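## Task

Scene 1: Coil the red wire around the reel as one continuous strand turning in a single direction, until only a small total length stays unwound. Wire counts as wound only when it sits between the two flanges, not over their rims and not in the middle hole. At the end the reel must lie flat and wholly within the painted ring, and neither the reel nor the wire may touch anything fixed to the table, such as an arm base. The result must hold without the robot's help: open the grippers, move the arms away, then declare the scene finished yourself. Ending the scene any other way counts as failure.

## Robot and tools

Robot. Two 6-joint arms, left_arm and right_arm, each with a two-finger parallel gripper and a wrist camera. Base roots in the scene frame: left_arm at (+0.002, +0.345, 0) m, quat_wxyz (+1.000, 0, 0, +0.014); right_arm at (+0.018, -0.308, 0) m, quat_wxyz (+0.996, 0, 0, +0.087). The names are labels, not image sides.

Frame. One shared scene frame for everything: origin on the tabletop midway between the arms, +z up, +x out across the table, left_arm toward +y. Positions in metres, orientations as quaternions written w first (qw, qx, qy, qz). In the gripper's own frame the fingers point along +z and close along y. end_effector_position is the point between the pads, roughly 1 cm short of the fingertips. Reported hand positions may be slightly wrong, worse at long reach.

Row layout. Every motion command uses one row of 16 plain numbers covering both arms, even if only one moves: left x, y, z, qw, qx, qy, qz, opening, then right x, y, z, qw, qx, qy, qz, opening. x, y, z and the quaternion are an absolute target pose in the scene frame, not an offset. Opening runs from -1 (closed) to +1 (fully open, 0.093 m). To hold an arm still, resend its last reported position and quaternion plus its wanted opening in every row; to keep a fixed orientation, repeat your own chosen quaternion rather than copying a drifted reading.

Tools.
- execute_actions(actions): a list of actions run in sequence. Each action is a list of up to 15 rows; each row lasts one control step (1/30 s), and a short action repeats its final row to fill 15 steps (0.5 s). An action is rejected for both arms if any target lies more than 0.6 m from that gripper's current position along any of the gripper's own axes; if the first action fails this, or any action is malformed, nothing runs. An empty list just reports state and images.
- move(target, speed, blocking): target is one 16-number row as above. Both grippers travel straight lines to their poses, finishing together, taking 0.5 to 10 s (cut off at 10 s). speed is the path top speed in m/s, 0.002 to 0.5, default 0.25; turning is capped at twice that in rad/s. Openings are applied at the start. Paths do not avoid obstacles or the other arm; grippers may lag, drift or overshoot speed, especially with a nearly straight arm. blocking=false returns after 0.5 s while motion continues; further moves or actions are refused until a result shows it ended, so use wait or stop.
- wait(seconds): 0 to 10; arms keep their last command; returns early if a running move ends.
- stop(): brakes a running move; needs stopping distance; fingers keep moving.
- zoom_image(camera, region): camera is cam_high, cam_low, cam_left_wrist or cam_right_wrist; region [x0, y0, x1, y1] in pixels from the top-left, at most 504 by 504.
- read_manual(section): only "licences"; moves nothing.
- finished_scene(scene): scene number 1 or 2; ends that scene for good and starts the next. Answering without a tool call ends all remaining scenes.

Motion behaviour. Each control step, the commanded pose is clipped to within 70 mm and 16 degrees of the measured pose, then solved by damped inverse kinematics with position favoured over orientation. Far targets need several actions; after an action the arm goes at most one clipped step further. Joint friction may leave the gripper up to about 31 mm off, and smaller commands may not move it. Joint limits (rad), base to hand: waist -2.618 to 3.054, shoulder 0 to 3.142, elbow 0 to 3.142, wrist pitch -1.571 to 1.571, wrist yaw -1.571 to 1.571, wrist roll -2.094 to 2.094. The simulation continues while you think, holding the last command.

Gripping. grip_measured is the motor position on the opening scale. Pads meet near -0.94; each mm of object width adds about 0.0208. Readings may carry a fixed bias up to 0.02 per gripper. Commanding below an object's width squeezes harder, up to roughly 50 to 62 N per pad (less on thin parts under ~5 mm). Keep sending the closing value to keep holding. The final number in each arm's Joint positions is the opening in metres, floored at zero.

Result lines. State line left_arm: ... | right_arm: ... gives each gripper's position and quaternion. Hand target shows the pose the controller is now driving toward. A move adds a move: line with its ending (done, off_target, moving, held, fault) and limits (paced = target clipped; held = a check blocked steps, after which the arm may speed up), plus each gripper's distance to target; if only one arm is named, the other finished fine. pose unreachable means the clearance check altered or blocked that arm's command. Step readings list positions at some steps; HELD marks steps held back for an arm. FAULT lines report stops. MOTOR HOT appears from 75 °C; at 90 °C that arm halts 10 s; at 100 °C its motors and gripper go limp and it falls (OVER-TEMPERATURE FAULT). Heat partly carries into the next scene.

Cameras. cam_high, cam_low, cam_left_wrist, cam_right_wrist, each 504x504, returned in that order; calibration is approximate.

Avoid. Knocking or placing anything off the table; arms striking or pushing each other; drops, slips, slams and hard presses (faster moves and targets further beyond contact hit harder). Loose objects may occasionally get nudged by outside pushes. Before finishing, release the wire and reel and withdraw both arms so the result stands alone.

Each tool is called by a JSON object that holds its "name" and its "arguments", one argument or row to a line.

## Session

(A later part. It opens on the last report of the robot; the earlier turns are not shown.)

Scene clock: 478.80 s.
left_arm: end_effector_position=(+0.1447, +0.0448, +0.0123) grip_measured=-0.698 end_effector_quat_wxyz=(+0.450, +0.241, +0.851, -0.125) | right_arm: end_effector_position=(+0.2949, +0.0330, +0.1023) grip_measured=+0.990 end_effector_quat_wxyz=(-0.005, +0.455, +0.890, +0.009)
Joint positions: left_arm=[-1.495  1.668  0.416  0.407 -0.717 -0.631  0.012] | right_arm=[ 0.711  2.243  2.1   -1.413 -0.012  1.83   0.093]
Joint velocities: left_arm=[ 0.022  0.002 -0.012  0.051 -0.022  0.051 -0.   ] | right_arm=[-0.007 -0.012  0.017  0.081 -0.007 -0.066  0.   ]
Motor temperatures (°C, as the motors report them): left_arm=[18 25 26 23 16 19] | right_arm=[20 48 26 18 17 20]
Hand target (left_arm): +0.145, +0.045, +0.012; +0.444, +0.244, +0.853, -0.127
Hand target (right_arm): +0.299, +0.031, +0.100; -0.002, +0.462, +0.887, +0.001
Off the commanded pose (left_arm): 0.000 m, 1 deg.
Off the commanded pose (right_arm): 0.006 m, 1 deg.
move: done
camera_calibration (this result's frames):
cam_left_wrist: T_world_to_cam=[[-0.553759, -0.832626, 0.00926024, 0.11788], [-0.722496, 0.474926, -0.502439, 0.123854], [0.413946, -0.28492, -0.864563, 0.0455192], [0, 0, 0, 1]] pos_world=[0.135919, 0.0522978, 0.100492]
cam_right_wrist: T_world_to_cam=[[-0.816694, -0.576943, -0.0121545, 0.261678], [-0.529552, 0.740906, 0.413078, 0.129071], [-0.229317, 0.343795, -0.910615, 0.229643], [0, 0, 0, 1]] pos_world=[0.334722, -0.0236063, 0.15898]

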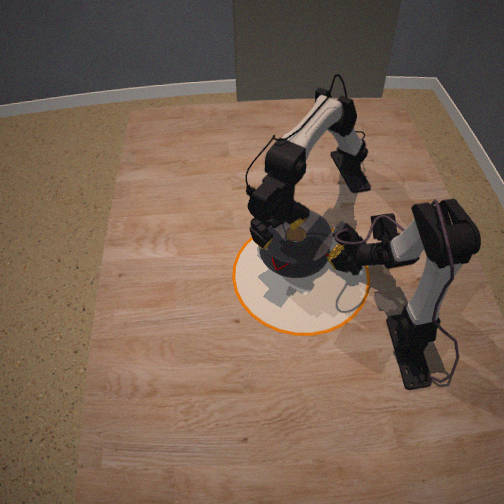

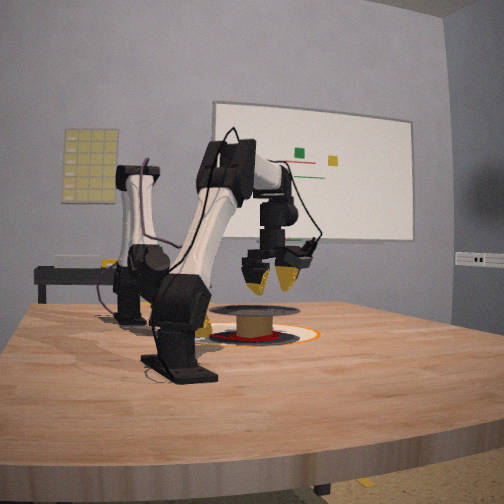

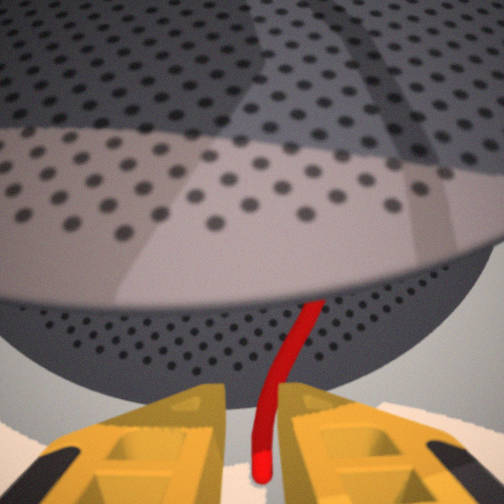

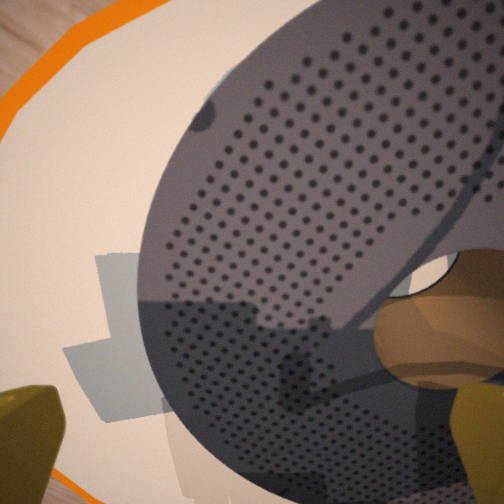

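{"name": "move", "arguments": {
  "target": [0.1447,0.0448,0.0123,0.444,0.244,0.853,-0.127,-0.7, 0.2949,0.033,0.036,0,0.455,0.890,0,1.0],
  "speed": 0.2
}}

{"name": "move", "arguments": {
  "target": [0.1447,0.0448,0.0123,0.444,0.244,0.853,-0.127,-0.7, 0.2949,0.033,0.042,0,0.455,0.890,0,0.3],
  "speed": 0.2
}}

{"name": "move", "arguments": {
  "target": [0.1447,0.0448,0.0123,0.444,0.244,0.853,-0.127,-0.7, 0.248,0.064,0.042,0,0.0,1.0,0,0.3],
  "speed": 0.25
}}

Scene clock: 480.33 s.
left_arm: end_effector_position=(+0.1447, +0.0448, +0.0123) grip_measured=-0.698 end_effector_quat_wxyz=(+0.450, +0.241, +0.851, -0.125) | right_arm: end_effector_position=(+0.2954, +0.0335, +0.0461) grip_measured=+0.990 end_effector_quat_wxyz=(-0.004, +0.456, +0.890, +0.009)
Joint positions: left_arm=[-1.495  1.668  0.416  0.407 -0.717 -0.631  0.012] | right_arm=[ 0.711  2.249  1.888 -1.194 -0.012  1.833  0.093]
Joint velocities: left_arm=[-0.022  0.002  0.012 -0.125 -0.081  0.022 -0.001] | right_arm=[-0.007  0.007 -0.002  0.007  0.007  0.007 -0.   ]
Motor temperatures (°C, as the motors report them): left_arm=[18 25 26 23 16 19] | right_arm=[20 48 26 18 17 20]
Hand target (left_arm): +0.145, +0.045, +0.012; +0.444, +0.244, +0.853, -0.127
Hand target (right_arm): +0.294, +0.032, +0.036; +0.000, +0.455, +0.890, -0.000
Off the commanded pose (left_arm): 0.000 m, 1 deg.
Off the commanded pose (right_arm): 0.010 m, 1 deg.
move: done
camera_calibration (this result's frames):
cam_left_wrist: T_world_to_cam=[[-0.553759, -0.832626, 0.00926024, 0.11788], [-0.722496, 0.474926, -0.502439, 0.123854], [0.413946, -0.28492, -0.864563, 0.0455192], [0, 0, 0, 1]] pos_world=[0.135919, 0.0522978, 0.100492]
cam_right_wrist: T_world_to_cam=[[-0.818231, -0.574759, -0.0122144, 0.262125], [-0.527668, 0.74242, 0.41277, 0.151591], [-0.228175, 0.344186, -0.910754, 0.178009], [0, 0, 0, 1]] pos_world=[0.335086, -0.0231539, 0.102751]

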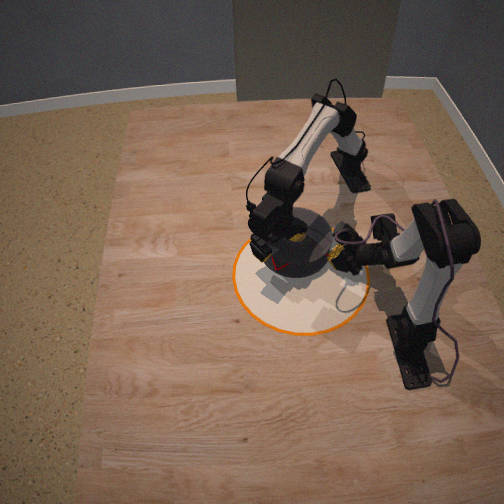

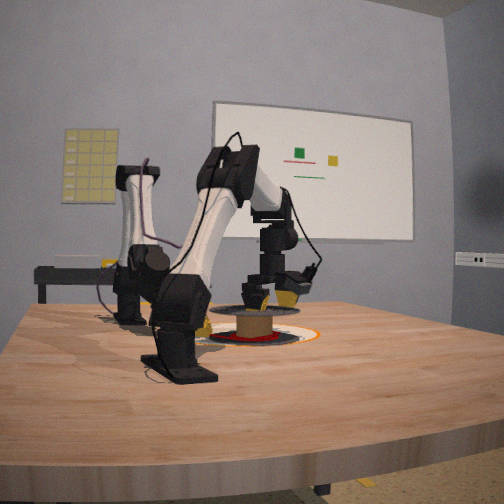

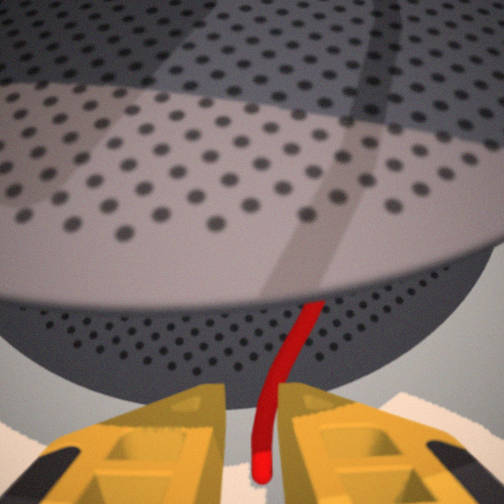

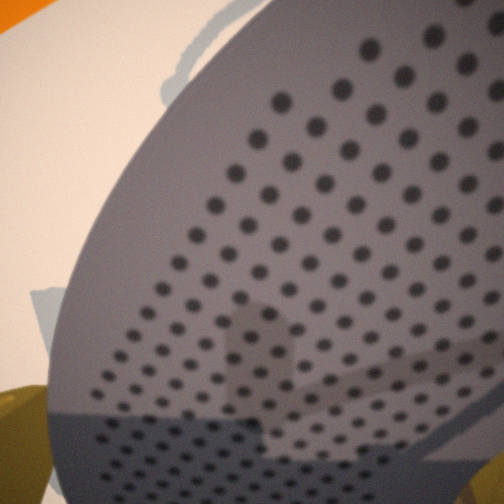

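Scene clock: 481.03 s.
left_arm: end_effector_position=(+0.1447, +0.0448, +0.0123) grip_measured=-0.698 end_effector_quat_wxyz=(+0.450, +0.241, +0.851, -0.125) | right_arm: end_effector_position=(+0.2955, +0.0334, +0.0461) grip_measured=+0.448 end_effector_quat_wxyz=(-0.004, +0.457, +0.890, +0.008)
Joint positions: left_arm=[-1.495  1.668  0.416  0.407 -0.717 -0.631  0.012] | right_arm=[ 0.711  2.249  1.888 -1.194 -0.011  1.833  0.067]
Joint velocities: left_arm=[ 0.017  0.002 -0.012  0.007 -0.022  0.007  0.001] | right_arm=[ 0.002 -0.002 -0.002 -0.007  0.037 -0.081  0.001]
Motor temperatures (°C, as the motors report them): left_arm=[18 25 26 23 16 19] | right_arm=[20 48 26 18 17 20]
Hand target (left_arm): +0.145, +0.045, +0.012; +0.444, +0.244, +0.853, -0.127
Hand target (right_arm): +0.295, +0.033, +0.042; -0.000, +0.455, +0.890, +0.000
Off the commanded pose (left_arm): 0.000 m, 1 deg.
Off the commanded pose (right_arm): 0.004 m, 1 deg.
move: done
camera_calibration (this result's frames):
cam_left_wrist: T_world_to_cam=[[-0.553759, -0.832626, 0.00926024, 0.11788], [-0.722496, 0.474926, -0.502439, 0.123854], [0.413946, -0.28492, -0.864563, 0.0455192], [0, 0, 0, 1]] pos_world=[0.135919, 0.0522978, 0.100492]
cam_right_wrist: T_world_to_cam=[[-0.81845, -0.574444, -0.0124137, 0.262223], [-0.527617, 0.742827, 0.412103, 0.151707], [-0.227509, 0.343835, -0.911053, 0.177887], [0, 0, 0, 1]] pos_world=[0.33513, -0.0232234, 0.1028]

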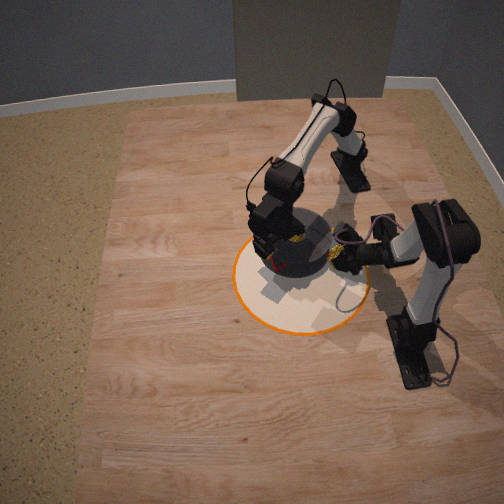

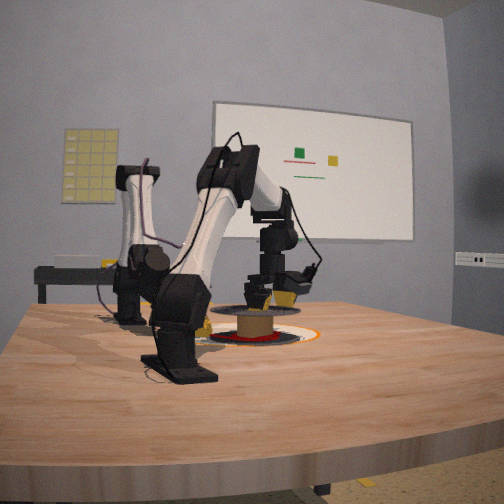

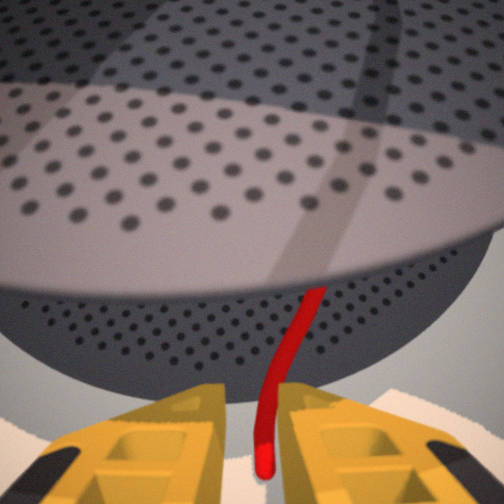

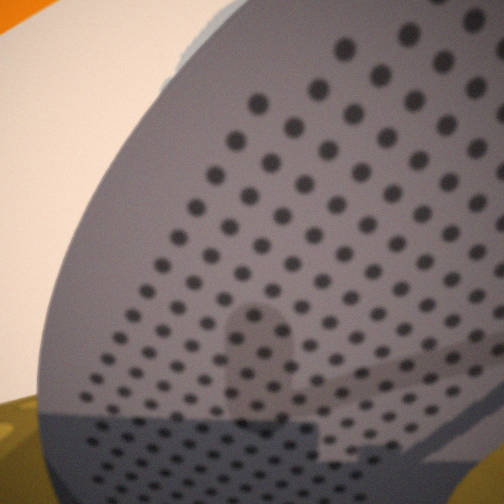

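Scene clock: 483.47 s.
left_arm: end_effector_position=(+0.1446, +0.0448, +0.0123) grip_measured=-0.698 end_effector_quat_wxyz=(+0.450, +0.242, +0.851, -0.125) | right_arm: end_effector_position=(+0.2494, +0.0656, +0.0461) grip_measured=+0.448 end_effector_quat_wxyz=(-0.005, +0.012, +1.000, +0.011)
Joint positions: left_arm=[-1.495  1.668  0.416  0.407 -0.716 -0.631  0.012] | right_arm=[ 0.836  2.249  1.888 -1.196 -0.02   1.033  0.067]
Joint velocities: left_arm=[-0.032 -0.012  0.022 -0.022  0.022  0.007 -0.   ] | right_arm=[-0.017 -0.012 -0.002  0.007 -0.007  0.037  0.   ]
Motor temperatures (°C, as the motors report them): left_arm=[18 25 26 23 16 19] | right_arm=[20 49 26 18 17 20]
Hand target (left_arm): +0.145, +0.045, +0.012; +0.444, +0.244, +0.853, -0.127
Hand target (right_arm): +0.249, +0.063, +0.042; +0.002, -0.000, +1.000, -0.002
Off the commanded pose (left_arm): 0.000 m, 1 deg.
Off the commanded pose (right_arm): 0.005 m, 2 deg.
move: done
camera_calibration (this result's frames):
cam_left_wrist: T_world_to_cam=[[-0.553967, -0.832485, 0.00944185, 0.11785], [-0.722518, 0.475094, -0.502248, 0.123815], [0.413628, -0.285051, -0.864672, 0.0455544], [0, 0, 0, 1]] pos_world=[0.1359, 0.0522697, 0.100463]
cam_right_wrist: T_world_to_cam=[[-0.0344684, -0.999154, -0.022453, 0.0757822], [-0.912542, 0.0223035, 0.408374, 0.246906], [-0.407528, 0.0345653, -0.912538, 0.221599], [0, 0, 0, 1]] pos_world=[0.318232, 0.0625515, 0.10309]

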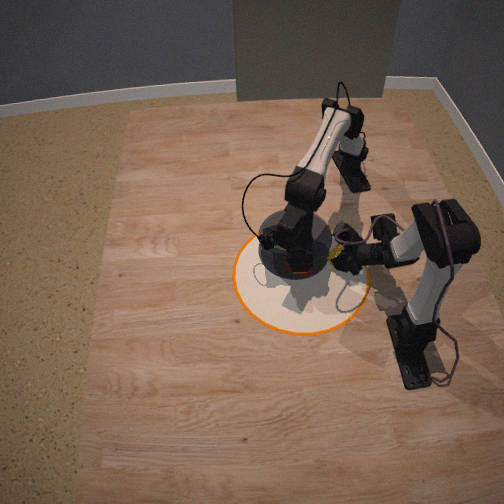

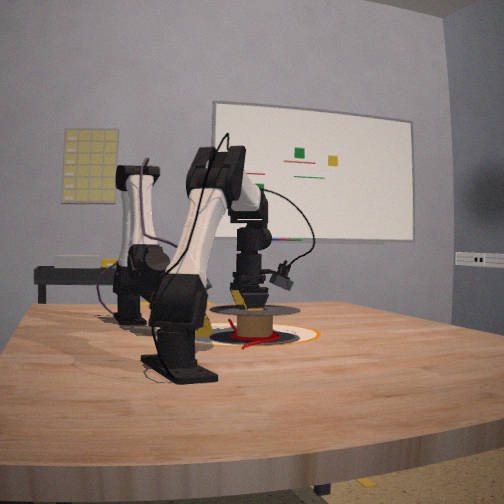

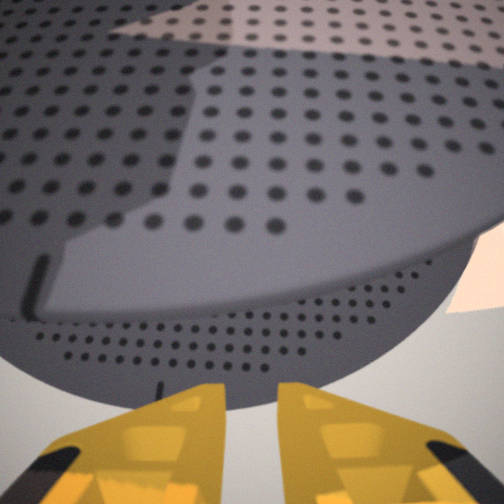

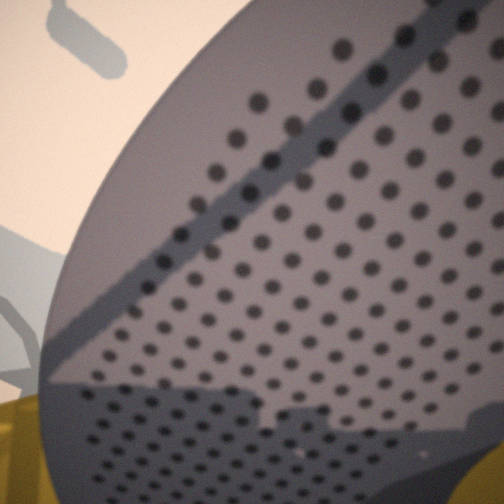

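{"name": "zoom_image", "arguments": {
  "camera": "cam_low",
  "region": [190,290,330,360]
}}

Region (190, 290, 330, 360) of cam_low's 504x504 image, scaled by 3.600, with more detail than that image has.

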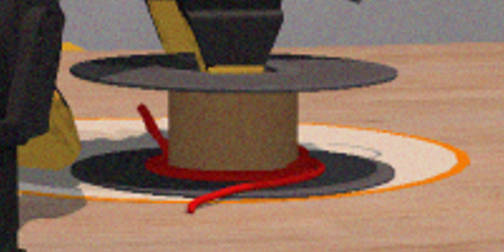

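{"name": "move", "arguments": {
  "target": [0.095,0.085,0.05,0.444,0.244,0.853,-0.127,-0.7, 0.2494,0.0656,0.044,0,0.012,1.0,0,0.3],
  "speed": 0.3
}}

{"name": "move", "arguments": {
  "target": [0.10,0.16,0.12,0.444,0.244,0.853,-0.127,-0.7, 0.2494,0.0656,0.044,0,0.012,1.0,0,0.3],
  "speed": 0.3
}}

{"name": "move", "arguments": {
  "target": [0.14,0.42,0.16,0,0.574,-0.819,0,-0.7, 0.178,0.080,0.044,0,-0.707,0.707,0,0.3],
  "speed": 0.25
}}

Scene clock: 488.30 s.
left_arm: end_effector_position=(+0.0979, +0.0922, +0.0381) grip_measured=-0.698 end_effector_quat_wxyz=(+0.437, +0.251, +0.856, -0.114) | right_arm: end_effector_position=(+0.2488, +0.0653, +0.0461) grip_measured=+0.448 end_effector_quat_wxyz=(-0.007, +0.012, +1.000, +0.010)
Joint positions: left_arm=[-1.712  1.34   0.369 -0.087 -0.824 -0.886  0.012] | right_arm=[ 0.836  2.249  1.888 -1.199 -0.022  1.034  0.067]
Joint velocities: left_arm=[-0.022 -0.002 -0.017 -0.051  0.007 -0.095  0.   ] | right_arm=[ 0.002  0.007 -0.012  0.007 -0.037 -0.037  0.   ]
Motor temperatures (°C, as the motors report them): left_arm=[18 25 26 23 16 19] | right_arm=[20 49 26 18 17 20]
Hand target (left_arm): +0.097, +0.086, +0.049; +0.443, +0.244, +0.853, -0.126
Hand target (right_arm): +0.249, +0.066, +0.044; +0.000, +0.012, +1.000, +0.000
Off the commanded pose (left_arm): 0.014 m, 2 deg.
Off the commanded pose (right_arm): 0.002 m, 1 deg.
move: off_target (left_arm)
camera_calibration (this result's frames):
cam_left_wrist: T_world_to_cam=[[-0.559293, -0.828914, -0.00966333, 0.132166], [-0.728571, 0.497083, -0.471268, 0.0778508], [0.395444, -0.256536, -0.881937, 0.100568], [0, 0, 0, 1]] pos_world=[0.0908704, 0.0966558, 0.126661]
cam_right_wrist: T_world_to_cam=[[-0.0348966, -0.999164, -0.0212911, 0.0754704], [-0.911154, 0.0230559, 0.411421, 0.245766], [-0.410586, 0.0337567, -0.911197, 0.22209], [0, 0, 0, 1]] pos_world=[0.317751, 0.0622439, 0.102861]

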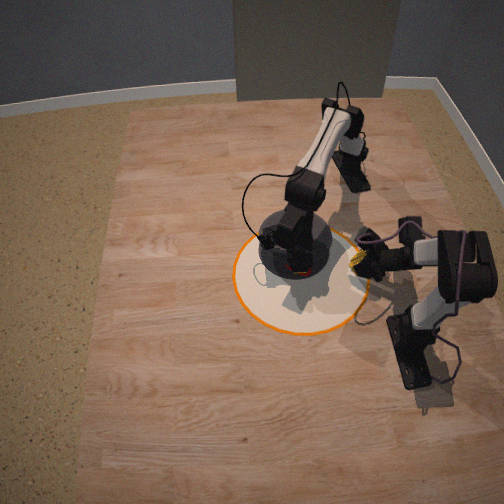

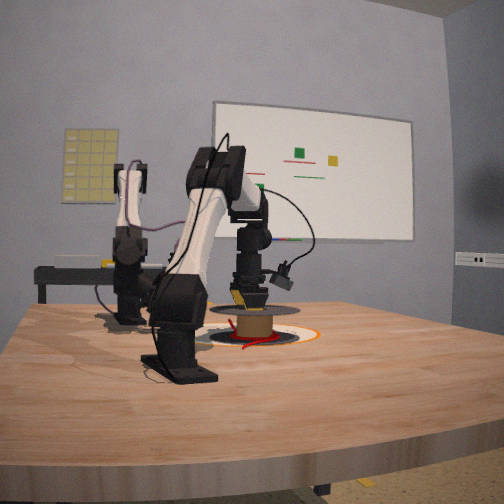

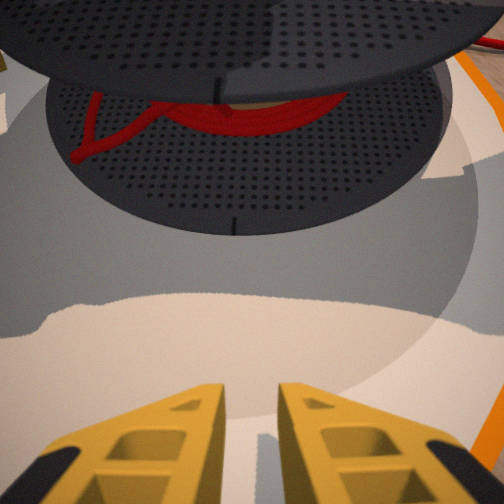

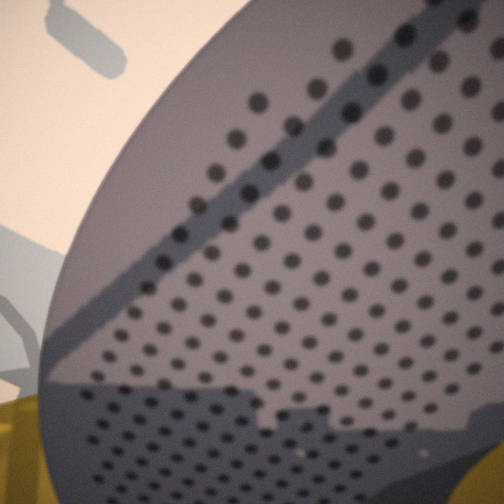

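Scene clock: 489.60 s.
left_arm: end_effector_position=(+0.1014, +0.1598, +0.1099) grip_measured=-0.698 end_effector_quat_wxyz=(+0.438, +0.249, +0.855, -0.119) | right_arm: end_effector_position=(+0.2485, +0.0653, +0.0461) grip_measured=+0.448 end_effector_quat_wxyz=(-0.007, +0.012, +1.000, +0.010)
Joint positions: left_arm=[-1.747  0.761  0.435 -0.754 -0.841 -0.929  0.012] | right_arm=[ 0.836  2.249  1.888 -1.199 -0.024  1.034  0.067]
Joint velocities: left_arm=[-0.002  0.012  0.007 -0.051 -0.037 -0.037  0.001] | right_arm=[-0.012 -0.007  0.012 -0.066 -0.022  0.037  0.   ]
Motor temperatures (°C, as the motors report them): left_arm=[18 25 26 23 16 19] | right_arm=[20 49 26 18 18 20]
Hand target (left_arm): +0.101, +0.159, +0.118; +0.444, +0.244, +0.853, -0.127
Hand target (right_arm): +0.249, +0.065, +0.044; +0.000, +0.012, +1.000, +0.000
Off the commanded pose (left_arm): 0.010 m, 1 deg.
Off the commanded pose (right_arm): 0.002 m, 1 deg.
move: done
camera_calibration (this result's frames):
cam_left_wrist: T_world_to_cam=[[-0.56057, -0.828107, -0.000257697, 0.189783], [-0.727951, 0.49292, -0.476568, 0.0818806], [0.394776, -0.266962, -0.879138, 0.181208], [0, 0, 0, 1]] pos_world=[0.0944555, 0.165176, 0.198377]
cam_right_wrist: T_world_to_cam=[[-0.0349103, -0.999158, -0.0215364, 0.0755016], [-0.910671, 0.0229274, 0.412495, 0.245409], [-0.411654, 0.0340129, -0.910705, 0.222231], [0, 0, 0, 1]] pos_world=[0.317605, 0.0622528, 0.102783]

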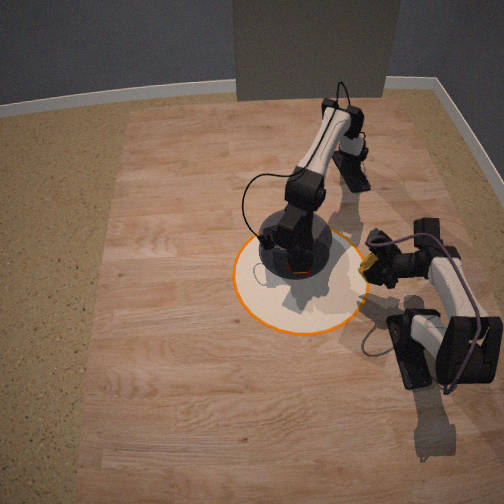

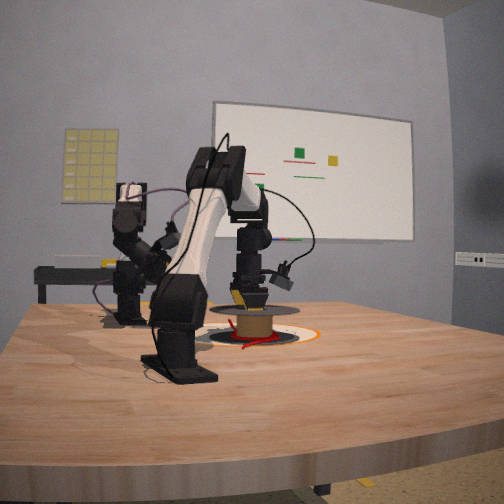

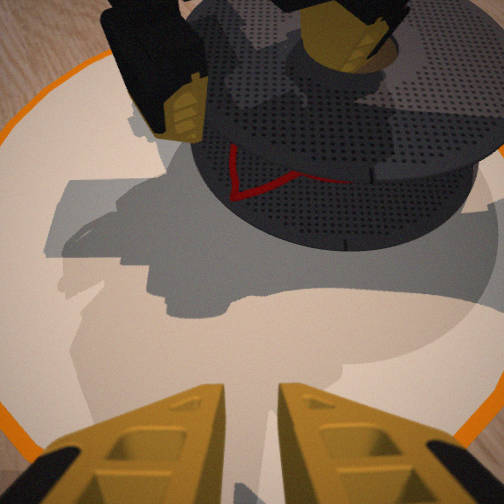

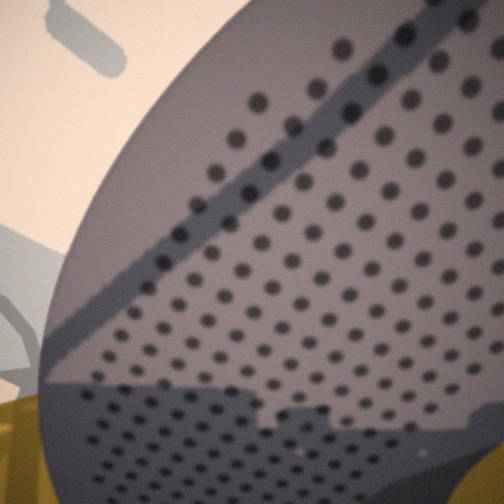

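Scene clock: 494.03 s.
left_arm: end_effector_position=(+0.1430, +0.4144, +0.1601) grip_measured=-0.698 end_effector_quat_wxyz=(+0.011, -0.571, +0.821, -0.006) | right_arm: end_effector_position=(+0.1731, +0.0784, +0.0465) grip_measured=+0.449 end_effector_quat_wxyz=(-0.021, -0.700, +0.714, +0.012)
Joint positions: left_arm=[ 0.443  1.118  1.083 -1.513  0.009 -0.745  0.012] | right_arm=[ 1.001  2.194  1.797 -1.204 -0.038 -0.376  0.067]
Joint velocities: left_arm=[ 0.017 -0.002 -0.002 -0.051 -0.022 -0.066 -0.001] | right_arm=[-0.007  0.002  0.007  0.022  0.051 -0.066  0.   ]
Motor temperatures (°C, as the motors report them): left_arm=[18 24 26 22 16 19] | right_arm=[20 50 26 18 18 20]
Hand target (left_arm): +0.143, +0.415, +0.162; +0.002, -0.576, +0.817, -0.008
Hand target (right_arm): +0.179, +0.079, +0.045; +0.001, +0.707, -0.707, +0.003
Off the commanded pose (left_arm): 0.006 m, 2 deg.
Off the commanded pose (right_arm): 0.006 m, 3 deg.
move: off_target (right_arm)
camera_calibration (this result's frames):
cam_left_wrist: T_world_to_cam=[[0.932302, -0.356699, 0.0598319, 0.00548217], [-0.347703, -0.838373, 0.419801, 0.364426], [-0.0995809, -0.412185, -0.905642, 0.412051], [0, 0, 0, 1]] pos_world=[0.162634, 0.477322, 0.219856]
cam_right_wrist: T_world_to_cam=[[0.998393, -0.0310129, -0.0474328, -0.167621], [-0.00883232, -0.911899, 0.410319, 0.0935673], [-0.0559791, -0.409241, -0.910708, 0.164301], [0, 0, 0, 1]] pos_world=[0.177375, 0.147364, 0.103287]

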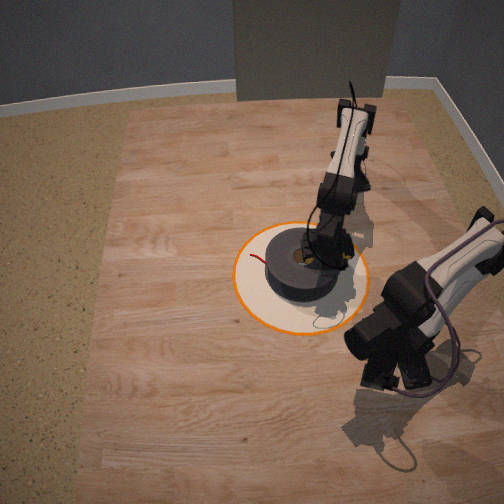

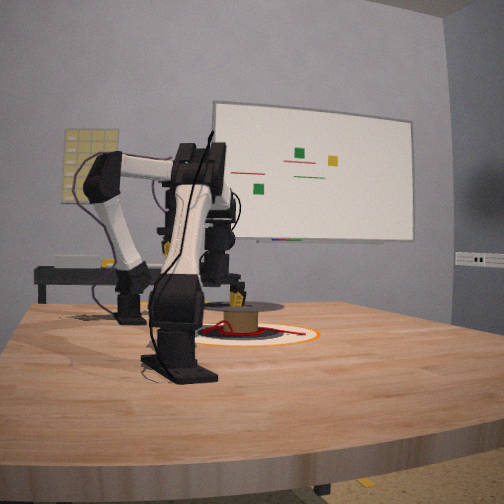

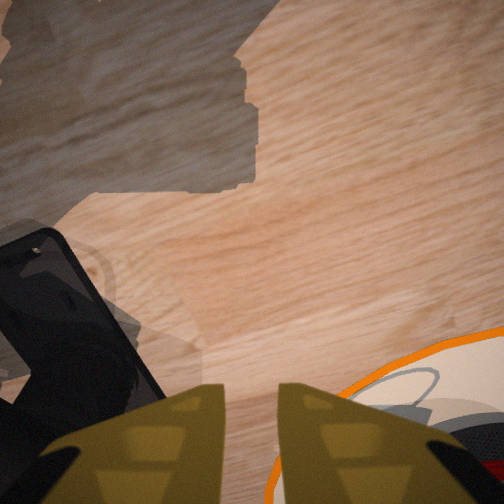

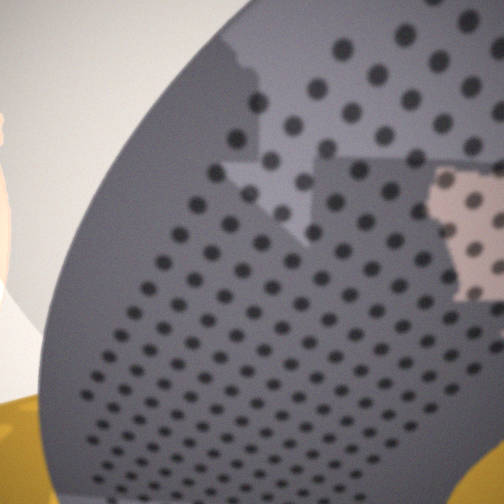

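{"name": "move", "arguments": {
  "target": [0.215,0.25,0.07,0.400,0.548,0.653,-0.336,-1.0, 0.222,0.013,0.044,0,-0.991,0.131,0,0.3],
  "speed": 0.35
}}

Scene clock: 505.03 s.
left_arm: end_effector_position=(+0.2081, +0.2517, +0.0706) grip_measured=-0.999 end_effector_quat_wxyz=(+0.396, +0.547, +0.659, -0.331) | right_arm: end_effector_position=(+0.2126, +0.0084, +0.0466) grip_measured=+0.450 end_effector_quat_wxyz=(+0.023, +0.991, -0.129, -0.011)
Joint positions: left_arm=[ 0.264  1.504  0.601 -0.868  1.074  1.795  0.   ] | right_arm=[ 0.846  2.038  1.555 -1.14  -0.002 -1.862  0.067]
Joint velocities: left_arm=[ 0.002 -0.012  0.012 -0.007  0.066 -0.051  0.   ] | right_arm=[-0.017 -0.017  0.002 -0.066 -0.007  0.007  0.   ]
Motor temperatures (°C, as the motors report them): left_arm=[18 23 27 22 16 19] | right_arm=[20 50 25 18 18 20]
Hand target (left_arm): +0.211, +0.250, +0.073; +0.399, +0.547, +0.654, -0.337
Hand target (right_arm): +0.221, +0.013, +0.045; -0.000, +0.991, -0.131, -0.003
Off the commanded pose (left_arm): 0.007 m, 1 deg.
Off the commanded pose (right_arm): 0.011 m, 3 deg.
move: off_target (right_arm)
camera_calibration (this result's frames):
cam_left_wrist: T_world_to_cam=[[-0.98905, -0.147078, 0.0121968, 0.242595], [-0.125252, 0.792815, -0.596453, -0.0970056], [0.0780553, -0.591449, -0.802555, 0.271278], [0, 0, 0, 1]] pos_world=[0.206613, 0.273035, 0.156898]
cam_right_wrist: T_world_to_cam=[[0.266039, 0.962653, -0.0502198, -0.061772], [0.8952, -0.227403, 0.383282, -0.166657], [0.357547, -0.146925, -0.922265, 0.0483895], [0, 0, 0, 1]] pos_world=[0.148323, 0.0286765, 0.105402]

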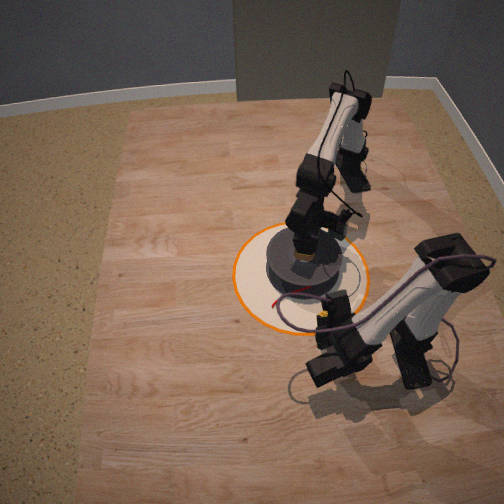

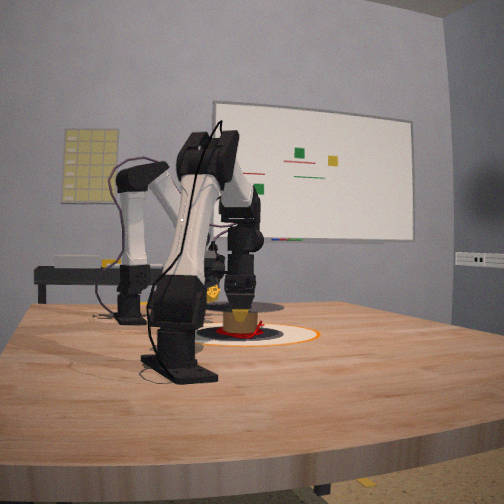

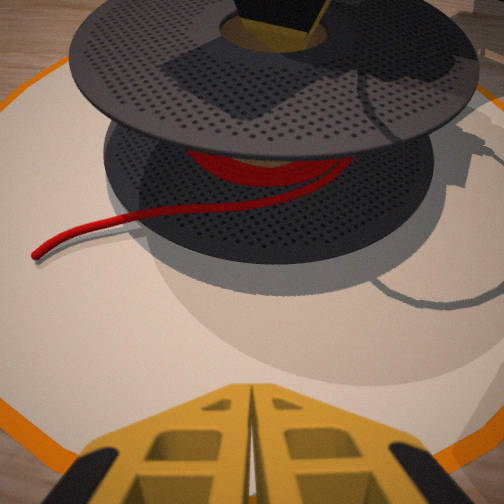

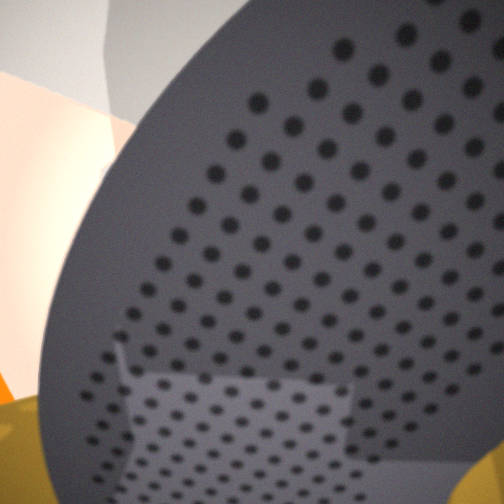

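{"name": "move", "arguments": {
  "target": [0.212,0.195,0.012,0.400,0.548,0.653,-0.336,-1.0, 0.222,0.013,0.044,0,-0.991,0.131,0,0.3],
  "speed": 0.25
}}

{"name": "move", "arguments": {
  "target": [0.214,0.145,0.012,0.400,0.548,0.653,-0.336,-1.0, 0.2126,0.0084,0.044,0,-0.991,0.131,0,0.3],
  "speed": 0.12
}}

Scene clock: 507.57 s.
left_arm: end_effector_position=(+0.2123, +0.1966, +0.0135) grip_measured=-0.999 end_effector_quat_wxyz=(+0.397, +0.545, +0.653, -0.344) | right_arm: end_effector_position=(+0.2130, +0.0084, +0.0466) grip_measured=+0.450 end_effector_quat_wxyz=(+0.023, +0.991, -0.128, -0.010)
Joint positions: left_arm=[-0.024  1.631  0.351  0.013  1.083  1.211  0.   ] | right_arm=[ 0.846  2.038  1.555 -1.139  0.001 -1.864  0.067]
Joint velocities: left_arm=[ 0.017  0.002 -0.002 -0.051 -0.037 -0.037  0.   ] | right_arm=[ 0.012 -0.007 -0.012 -0.081 -0.007 -0.022 -0.001]
Motor temperatures (°C, as the motors report them): left_arm=[18 23 27 22 16 19] | right_arm=[20 50 25 18 18 20]
Hand target (left_arm): +0.210, +0.196, +0.012; +0.398, +0.550, +0.652, -0.338
Hand target (right_arm): +0.222, +0.013, +0.044; +0.001, +0.991, -0.131, -0.000
Off the commanded pose (left_arm): 0.002 m, 1 deg.
Off the commanded pose (right_arm): 0.010 m, 3 deg.
move: off_target (right_arm)
camera_calibration (this result's frames):
cam_left_wrist: T_world_to_cam=[[-0.991026, -0.131286, 0.0251296, 0.236427], [-0.118916, 0.780069, -0.61429, -0.0853648], [0.0610449, -0.611765, -0.78868, 0.199999], [0, 0, 0, 1]] pos_world=[0.211945, 0.219982, 0.0993553]
cam_right_wrist: T_world_to_cam=[[0.264206, 0.963164, -0.0500962, -0.0614623], [0.894787, -0.225403, 0.385421, -0.167072], [0.359932, -0.146656, -0.92138, 0.0476707], [0, 0, 0, 1]] pos_world=[0.148575, 0.0285309, 0.105237]

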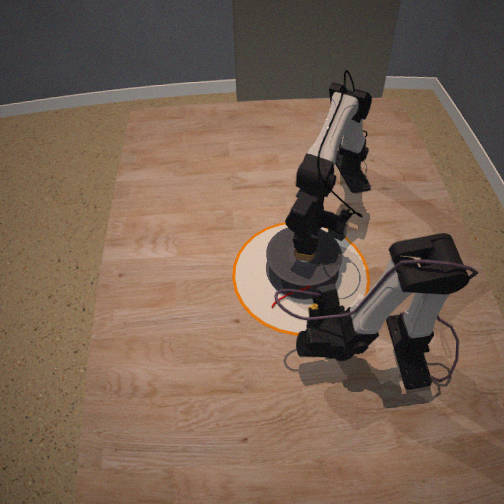

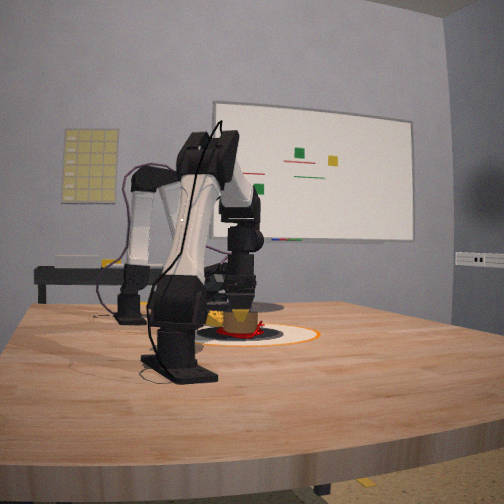

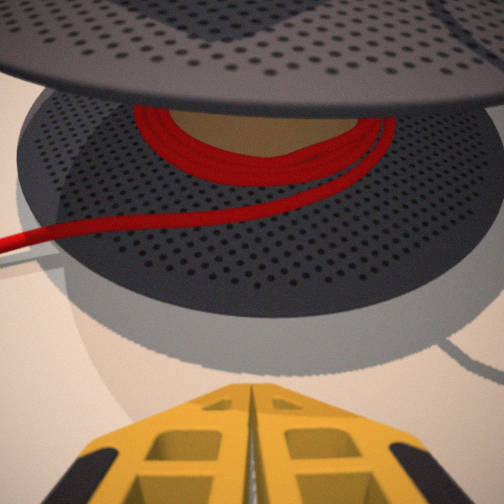

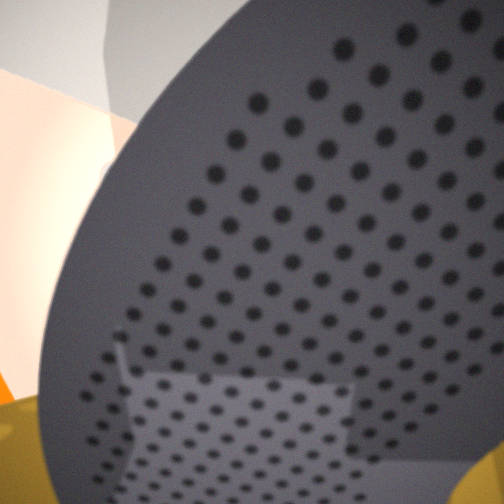

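Scene clock: 508.60 s.
left_arm: end_effector_position=(+0.2090, +0.1520, +0.0134) grip_measured=-0.999 end_effector_quat_wxyz=(+0.388, +0.539, +0.661, -0.348) | right_arm: end_effector_position=(+0.2120, -0.0076, +0.0478) grip_measured=+0.450 end_effector_quat_wxyz=(+0.035, +0.990, -0.137, -0.000)
Joint positions: left_arm=[-0.265  1.631  0.266  0.437  0.966  0.786  0.   ] | right_arm=[ 0.838  1.997  1.499 -1.138  0.028 -1.854  0.067]
Joint velocities: left_arm=[-0.012 -0.002 -0.017  0.081  0.007 -0.037  0.   ] | right_arm=[-0.002 -0.002  0.002 -0.066 -0.022 -0.066 -0.   ]
Motor temperatures (°C, as the motors report them): left_arm=[18 23 27 22 16 19] | right_arm=[20 50 25 18 18 20]
Hand target (left_arm): +0.212, +0.146, +0.012; +0.397, +0.550, +0.653, -0.337
Hand target (right_arm): +0.212, +0.008, +0.045; +0.001, +0.991, -0.131, -0.000
Off the commanded pose (left_arm): 0.009 m, 2 deg.
Off the commanded pose (right_arm): 0.016 m, 4 deg.
move: off_target (right_arm)
camera_calibration (this result's frames):
cam_left_wrist: T_world_to_cam=[[-0.989053, -0.138455, 0.051024, 0.227678], [-0.14081, 0.78223, -0.606867, -0.0469608], [0.0441115, -0.607409, -0.793164, 0.175723], [0, 0, 0, 1]] pos_world=[0.210822, 0.174993, 0.0992614]
cam_right_wrist: T_world_to_cam=[[0.281256, 0.957016, -0.0708217, -0.0484287], [0.884395, -0.229852, 0.406218, -0.169051], [0.372479, -0.176886, -0.911027, 0.0434419], [0, 0, 0, 1]] pos_world=[0.146948, 0.0151745, 0.104819]

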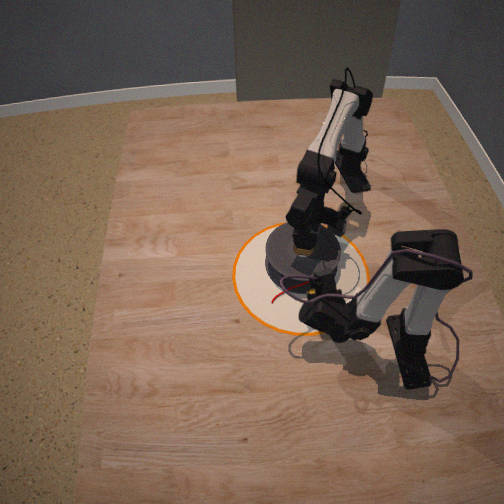

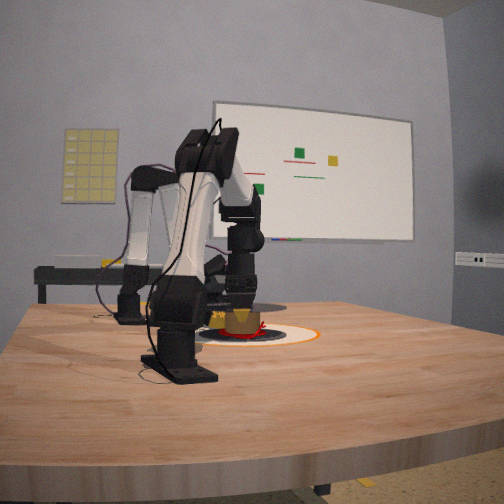

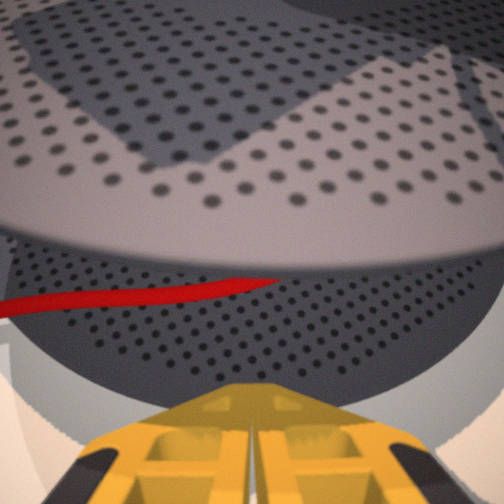

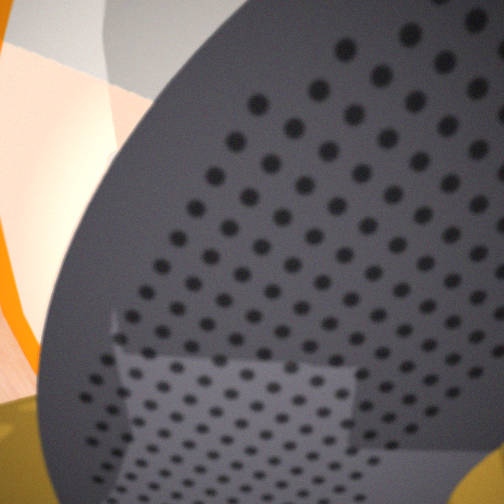

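{"name": "move", "arguments": {
  "target": [0.209,0.152,0.032,0.400,0.548,0.653,-0.336,-1.0, 0.2126,0.0084,0.044,0,-0.991,0.131,0,0.3],
  "speed": 0.1
}}

Scene clock: 510.23 s.
left_arm: end_effector_position=(+0.2073, +0.1530, +0.0276) grip_measured=-0.999 end_effector_quat_wxyz=(+0.396, +0.543, +0.657, -0.342) | right_arm: end_effector_position=(+0.2151, +0.0001, +0.0475) grip_measured=+0.450 end_effector_quat_wxyz=(+0.018, +0.990, -0.137, +0.002)
Joint positions: left_arm=[-0.264  1.525  0.265  0.349  0.962  0.791  0.   ] | right_arm=[ 0.837  1.996  1.499 -1.104  0.018 -1.855  0.067]
Joint velocities: left_arm=[ 0.017 -0.007  0.002  0.051 -0.022 -0.066  0.   ] | right_arm=[ 0.002 -0.007 -0.007  0.037 -0.022  0.037  0.001]
Motor temperatures (°C, as the motors report them): left_arm=[18 23 26 22 16 19] | right_arm=[20 50 25 18 18 20]
Hand target (left_arm): +0.209, +0.152, +0.032; +0.400, +0.548, +0.653, -0.336
Hand target (right_arm): +0.213, +0.008, +0.044; +0.000, +0.991, -0.131, +0.000
Off the commanded pose (left_arm): 0.005 m, 1 deg.
Off the commanded pose (right_arm): 0.009 m, 2 deg.
move: done
camera_calibration (this result's frames):
cam_left_wrist: T_world_to_cam=[[-0.98985, -0.139084, 0.029205, 0.226243], [-0.127872, 0.781947, -0.610088, -0.0418875], [0.062017, -0.60763, -0.791795, 0.183974], [0, 0, 0, 1]] pos_world=[0.207181, 0.176009, 0.113507]
cam_right_wrist: T_world_to_cam=[[0.281486, 0.958911, -0.0354191, -0.0583993], [0.880711, -0.243525, 0.406255, -0.169106], [0.380937, -0.145549, -0.913073, 0.0416542], [0, 0, 0, 1]] pos_world=[0.149504, 0.020881, 0.104665]

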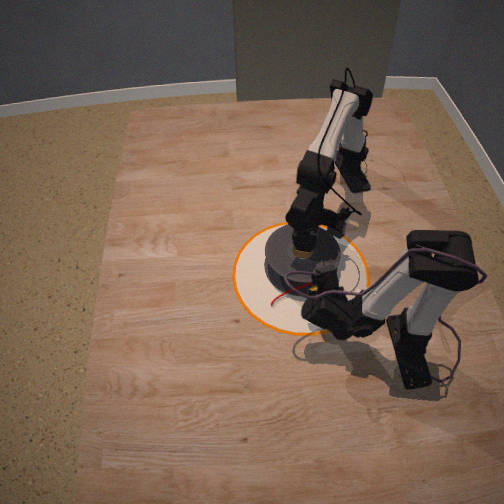

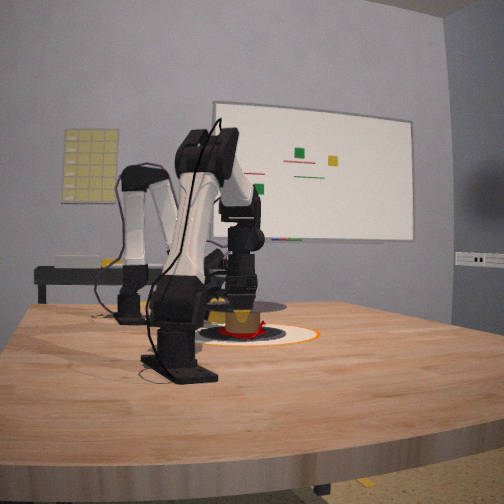

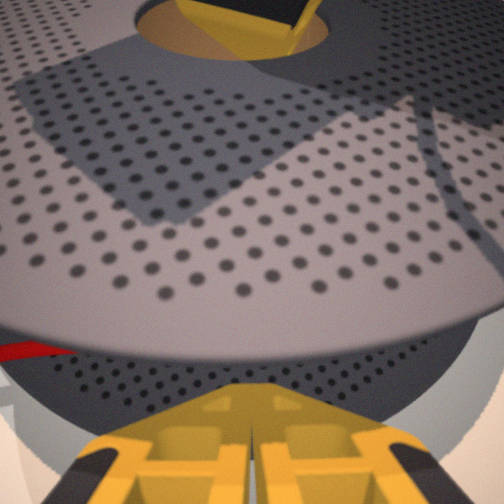

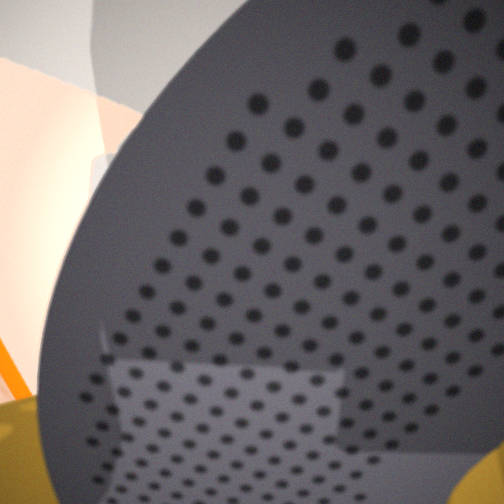

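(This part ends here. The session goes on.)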